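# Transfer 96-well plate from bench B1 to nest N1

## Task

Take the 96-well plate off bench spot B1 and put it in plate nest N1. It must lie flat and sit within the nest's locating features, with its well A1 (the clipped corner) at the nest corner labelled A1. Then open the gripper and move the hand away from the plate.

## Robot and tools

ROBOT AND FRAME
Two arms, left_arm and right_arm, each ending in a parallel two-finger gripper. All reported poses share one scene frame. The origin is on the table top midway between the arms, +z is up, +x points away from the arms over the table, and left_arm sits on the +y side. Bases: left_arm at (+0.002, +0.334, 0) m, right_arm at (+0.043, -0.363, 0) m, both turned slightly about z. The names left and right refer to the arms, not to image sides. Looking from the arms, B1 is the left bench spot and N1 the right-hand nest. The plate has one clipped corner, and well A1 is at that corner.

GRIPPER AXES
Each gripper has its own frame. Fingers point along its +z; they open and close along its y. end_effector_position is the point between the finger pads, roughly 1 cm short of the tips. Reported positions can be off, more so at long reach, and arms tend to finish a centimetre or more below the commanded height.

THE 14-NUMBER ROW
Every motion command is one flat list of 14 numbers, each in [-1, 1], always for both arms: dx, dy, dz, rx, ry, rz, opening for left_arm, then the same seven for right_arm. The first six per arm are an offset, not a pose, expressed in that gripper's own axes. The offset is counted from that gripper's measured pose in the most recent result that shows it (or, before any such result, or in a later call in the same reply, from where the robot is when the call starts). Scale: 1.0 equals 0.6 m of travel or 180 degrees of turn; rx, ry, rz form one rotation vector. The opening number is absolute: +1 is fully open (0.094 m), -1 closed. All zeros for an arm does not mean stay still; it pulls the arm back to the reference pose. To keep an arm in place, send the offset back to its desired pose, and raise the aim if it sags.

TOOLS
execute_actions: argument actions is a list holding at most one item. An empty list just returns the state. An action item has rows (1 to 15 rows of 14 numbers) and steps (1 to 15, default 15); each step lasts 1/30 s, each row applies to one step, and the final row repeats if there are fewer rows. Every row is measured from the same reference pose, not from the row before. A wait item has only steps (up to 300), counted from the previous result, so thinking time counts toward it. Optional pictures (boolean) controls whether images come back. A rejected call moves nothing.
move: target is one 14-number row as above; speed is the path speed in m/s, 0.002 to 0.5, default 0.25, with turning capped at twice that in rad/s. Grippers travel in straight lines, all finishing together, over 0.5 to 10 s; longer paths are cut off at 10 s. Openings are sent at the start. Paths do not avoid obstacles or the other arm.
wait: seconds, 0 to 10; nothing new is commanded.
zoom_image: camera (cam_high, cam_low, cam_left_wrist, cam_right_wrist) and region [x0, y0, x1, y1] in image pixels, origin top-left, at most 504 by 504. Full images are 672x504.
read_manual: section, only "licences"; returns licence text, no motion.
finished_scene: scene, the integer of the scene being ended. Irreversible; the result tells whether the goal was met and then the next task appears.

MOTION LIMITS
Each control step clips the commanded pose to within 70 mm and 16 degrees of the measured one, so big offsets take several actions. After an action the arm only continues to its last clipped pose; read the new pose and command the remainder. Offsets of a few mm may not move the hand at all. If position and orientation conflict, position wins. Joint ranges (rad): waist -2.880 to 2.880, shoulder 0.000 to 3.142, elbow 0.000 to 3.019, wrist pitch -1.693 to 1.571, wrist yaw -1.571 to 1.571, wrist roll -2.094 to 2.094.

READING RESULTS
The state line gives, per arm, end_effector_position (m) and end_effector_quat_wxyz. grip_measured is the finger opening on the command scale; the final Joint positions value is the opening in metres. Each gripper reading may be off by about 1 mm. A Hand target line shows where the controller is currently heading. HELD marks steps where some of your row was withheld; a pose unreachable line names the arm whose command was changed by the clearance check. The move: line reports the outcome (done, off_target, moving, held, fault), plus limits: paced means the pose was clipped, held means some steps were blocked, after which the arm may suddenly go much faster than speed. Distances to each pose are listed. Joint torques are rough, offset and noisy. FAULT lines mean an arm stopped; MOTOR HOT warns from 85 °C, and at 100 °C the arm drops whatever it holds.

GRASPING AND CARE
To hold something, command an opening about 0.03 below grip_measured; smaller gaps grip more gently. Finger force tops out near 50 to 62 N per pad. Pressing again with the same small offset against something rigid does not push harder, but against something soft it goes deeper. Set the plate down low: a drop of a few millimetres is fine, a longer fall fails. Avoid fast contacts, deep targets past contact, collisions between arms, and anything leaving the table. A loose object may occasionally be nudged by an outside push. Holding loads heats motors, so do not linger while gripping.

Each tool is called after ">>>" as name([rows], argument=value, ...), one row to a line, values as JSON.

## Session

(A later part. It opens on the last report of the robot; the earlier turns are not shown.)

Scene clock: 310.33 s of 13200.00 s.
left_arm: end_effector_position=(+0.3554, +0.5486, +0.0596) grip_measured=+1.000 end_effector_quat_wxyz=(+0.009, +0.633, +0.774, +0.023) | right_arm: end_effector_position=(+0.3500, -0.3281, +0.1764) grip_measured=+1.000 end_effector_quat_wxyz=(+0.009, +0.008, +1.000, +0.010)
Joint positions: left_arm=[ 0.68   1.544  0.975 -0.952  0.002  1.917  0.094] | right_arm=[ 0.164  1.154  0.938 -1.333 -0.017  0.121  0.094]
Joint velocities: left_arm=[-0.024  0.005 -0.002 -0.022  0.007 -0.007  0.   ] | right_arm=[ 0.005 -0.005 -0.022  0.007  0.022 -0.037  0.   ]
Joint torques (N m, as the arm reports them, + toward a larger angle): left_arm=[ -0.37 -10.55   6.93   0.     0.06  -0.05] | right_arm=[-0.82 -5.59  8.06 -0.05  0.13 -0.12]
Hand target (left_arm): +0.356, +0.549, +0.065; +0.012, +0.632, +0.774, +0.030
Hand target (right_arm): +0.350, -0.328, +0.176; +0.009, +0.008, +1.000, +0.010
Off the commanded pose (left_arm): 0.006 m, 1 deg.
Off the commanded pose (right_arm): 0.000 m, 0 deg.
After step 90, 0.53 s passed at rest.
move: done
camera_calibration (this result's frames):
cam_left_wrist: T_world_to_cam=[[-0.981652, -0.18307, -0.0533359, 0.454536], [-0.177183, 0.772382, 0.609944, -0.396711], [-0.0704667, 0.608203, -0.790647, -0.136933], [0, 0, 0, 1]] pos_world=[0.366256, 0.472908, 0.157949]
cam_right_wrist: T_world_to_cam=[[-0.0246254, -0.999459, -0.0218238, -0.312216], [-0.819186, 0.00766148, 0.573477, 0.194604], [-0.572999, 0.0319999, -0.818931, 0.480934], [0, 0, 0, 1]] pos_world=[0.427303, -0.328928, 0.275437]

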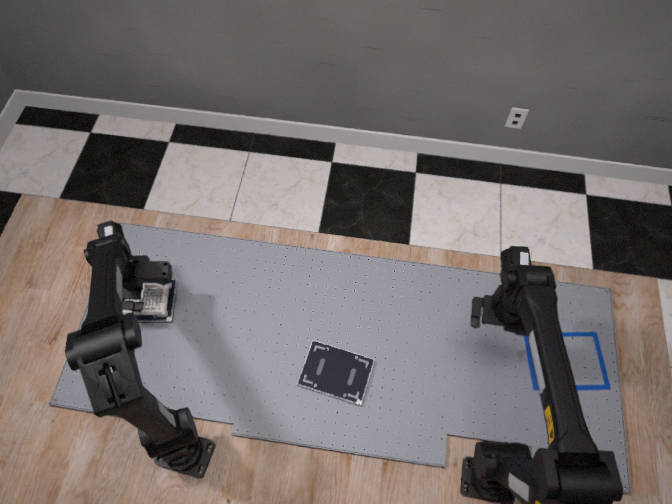

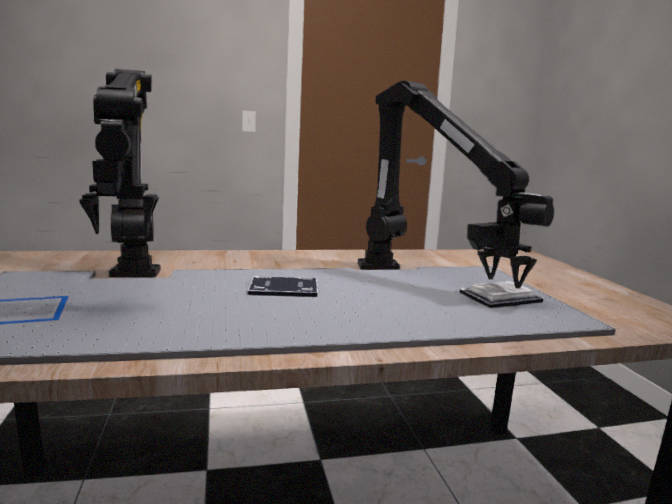

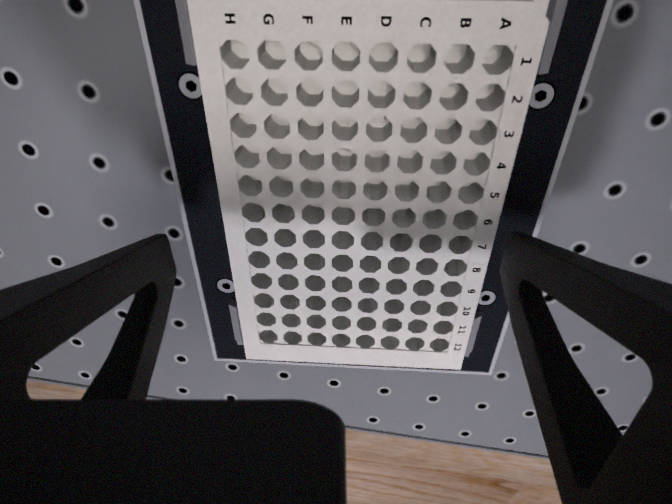

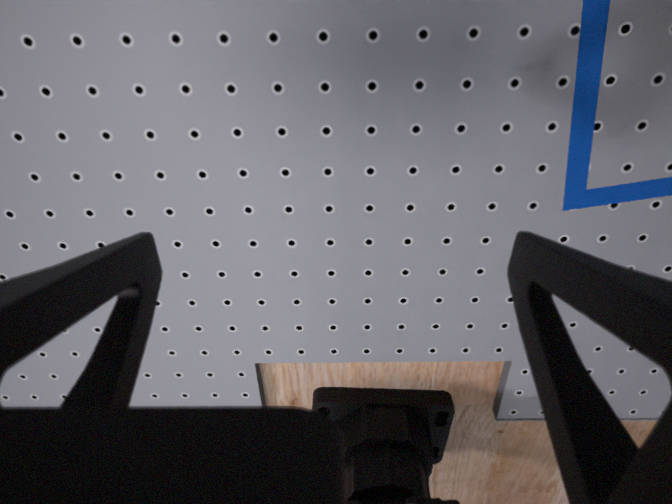

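Clean. Move clear (up and toward −y).

>>> move(target=[-0.2,0,-0.25,0,0,0,1, 0,0,0,0,0,0,1], speed=0.12)

>>> zoom_image(camera="cam_low", region=[450, 270, 550, 315])

>>> zoom_image(camera="cam_high", region=[90, 260, 200, 340])

Scene clock: 316.77 s of 13200.00 s.
left_arm: end_effector_position=(+0.3558, +0.4247, +0.1858) grip_measured=+1.000 end_effector_quat_wxyz=(-0.005, +0.637, +0.771, +0.005) | right_arm: end_effector_position=(+0.3500, -0.3281, +0.1764) grip_measured=+1.000 end_effector_quat_wxyz=(+0.009, +0.008, +1.000, +0.010)
Joint positions: left_arm=[ 0.378  1.317  1.099 -1.351 -0.014  1.625  0.094] | right_arm=[ 0.164  1.154  0.938 -1.333 -0.017  0.121  0.094]
Joint velocities: left_arm=[-0.005 -0.005 -0.012 -0.012 -0.081 -0.11   0.   ] | right_arm=[ 0.005  0.005 -0.017  0.012 -0.051  0.007  0.   ]
Joint torques (N m, as the arm reports them, + toward a larger angle): left_arm=[-0.72 -8.36 11.78 -0.41 -0.17 -0.12] | right_arm=[-0.9  -5.57  8.1  -0.02  0.13 -0.11]
Hand target (left_arm): +0.369, +0.427, +0.208; +0.008, +0.633, +0.774, +0.026
Hand target (right_arm): +0.350, -0.328, +0.176; +0.009, +0.008, +1.000, +0.010
Off the commanded pose (left_arm): 0.028 m, 3 deg.
Off the commanded pose (right_arm): 0.000 m, 0 deg.
After step 90, 1.43 s passed at rest.
move: off_target (left_arm)
camera_calibration (this result's frames):
cam_left_wrist: T_world_to_cam=[[-0.984725, -0.174012, -0.00611894, 0.42747], [-0.141653, 0.780183, 0.609302, -0.393751], [-0.101252, 0.600861, -0.792915, 0.0526767], [0, 0, 0, 1]] pos_world=[0.370498, 0.349932, 0.284297]
cam_right_wrist: T_world_to_cam=[[-0.0246254, -0.999459, -0.0218238, -0.312216], [-0.819186, 0.00766148, 0.573477, 0.194604], [-0.572999, 0.0319999, -0.818931, 0.480934], [0, 0, 0, 1]] pos_world=[0.427303, -0.328928, 0.275437]

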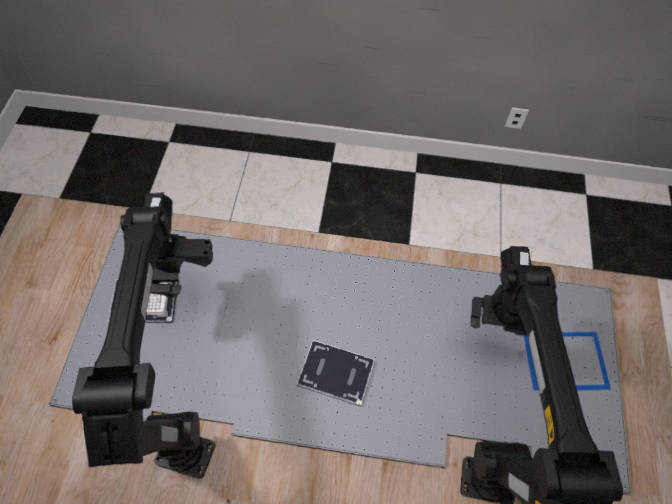

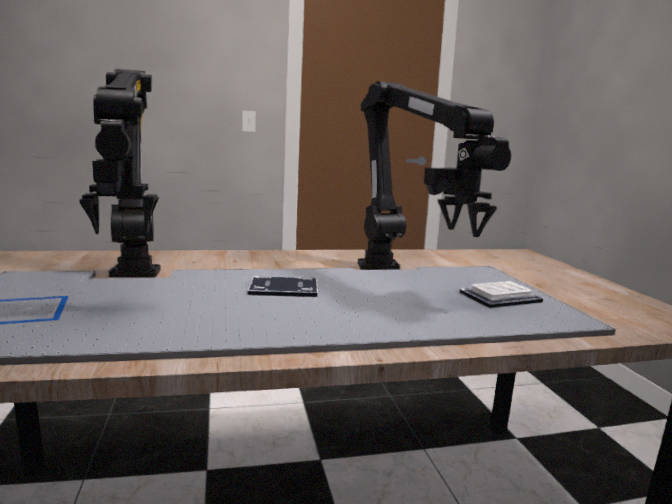

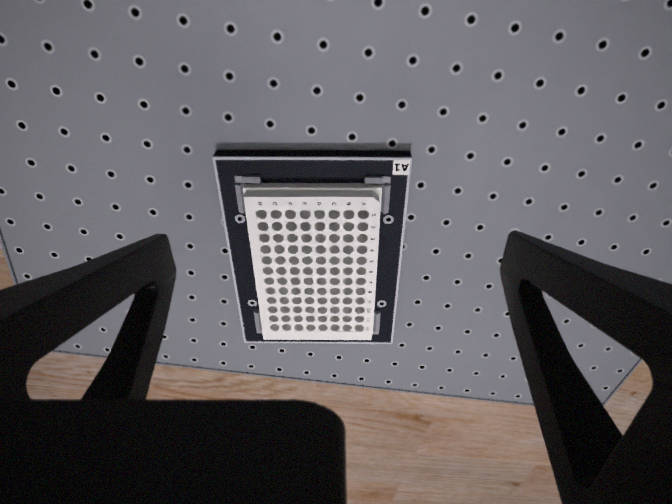

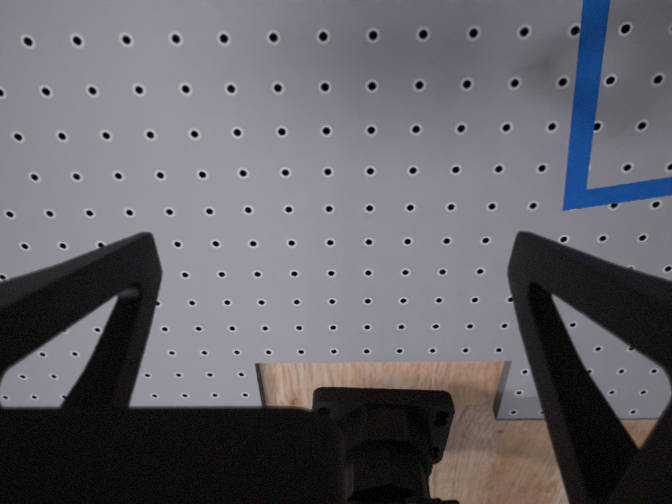

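Region (450, 270, 550, 315) of cam_low's 672x504 image, scaled by 5.040, with more detail than that image has; it fills the top 227 rows of this view, and the rest is white.

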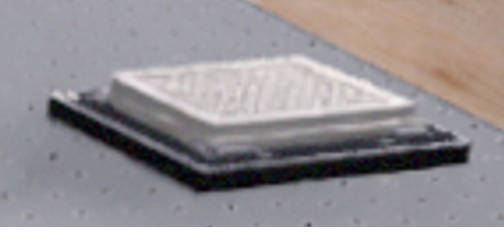

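Region (90, 260, 200, 340) of cam_high's 672x504 image, scaled by 4.582, with more detail than that image has; it fills the top 367 rows of this view, and the rest is white.

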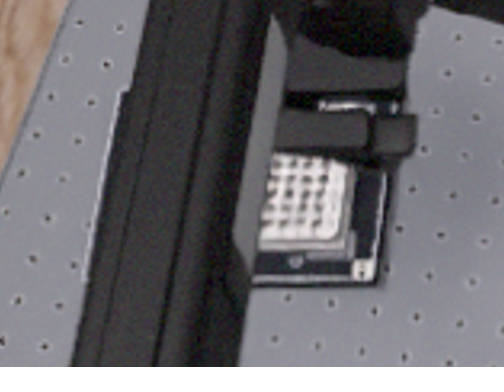

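>>> zoom_image(camera="cam_left_wrist", region=[200, 140, 430, 360])

Region (200, 140, 430, 360) of cam_left_wrist's 672x504 image, scaled by 2.191, with more detail than that image has; it fills the top 482 rows of this view, and the rest is white.

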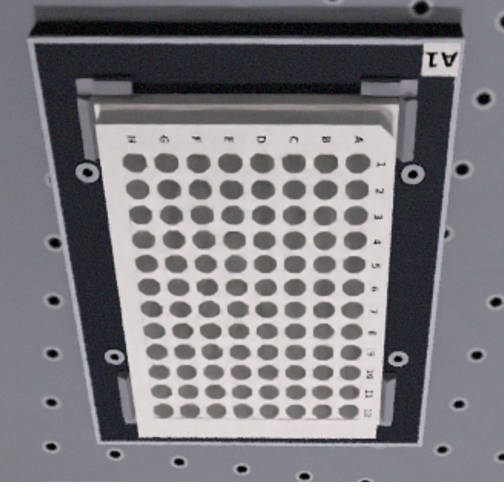

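>>> finished_scene(scene=2)

The scene is finished: the task was done.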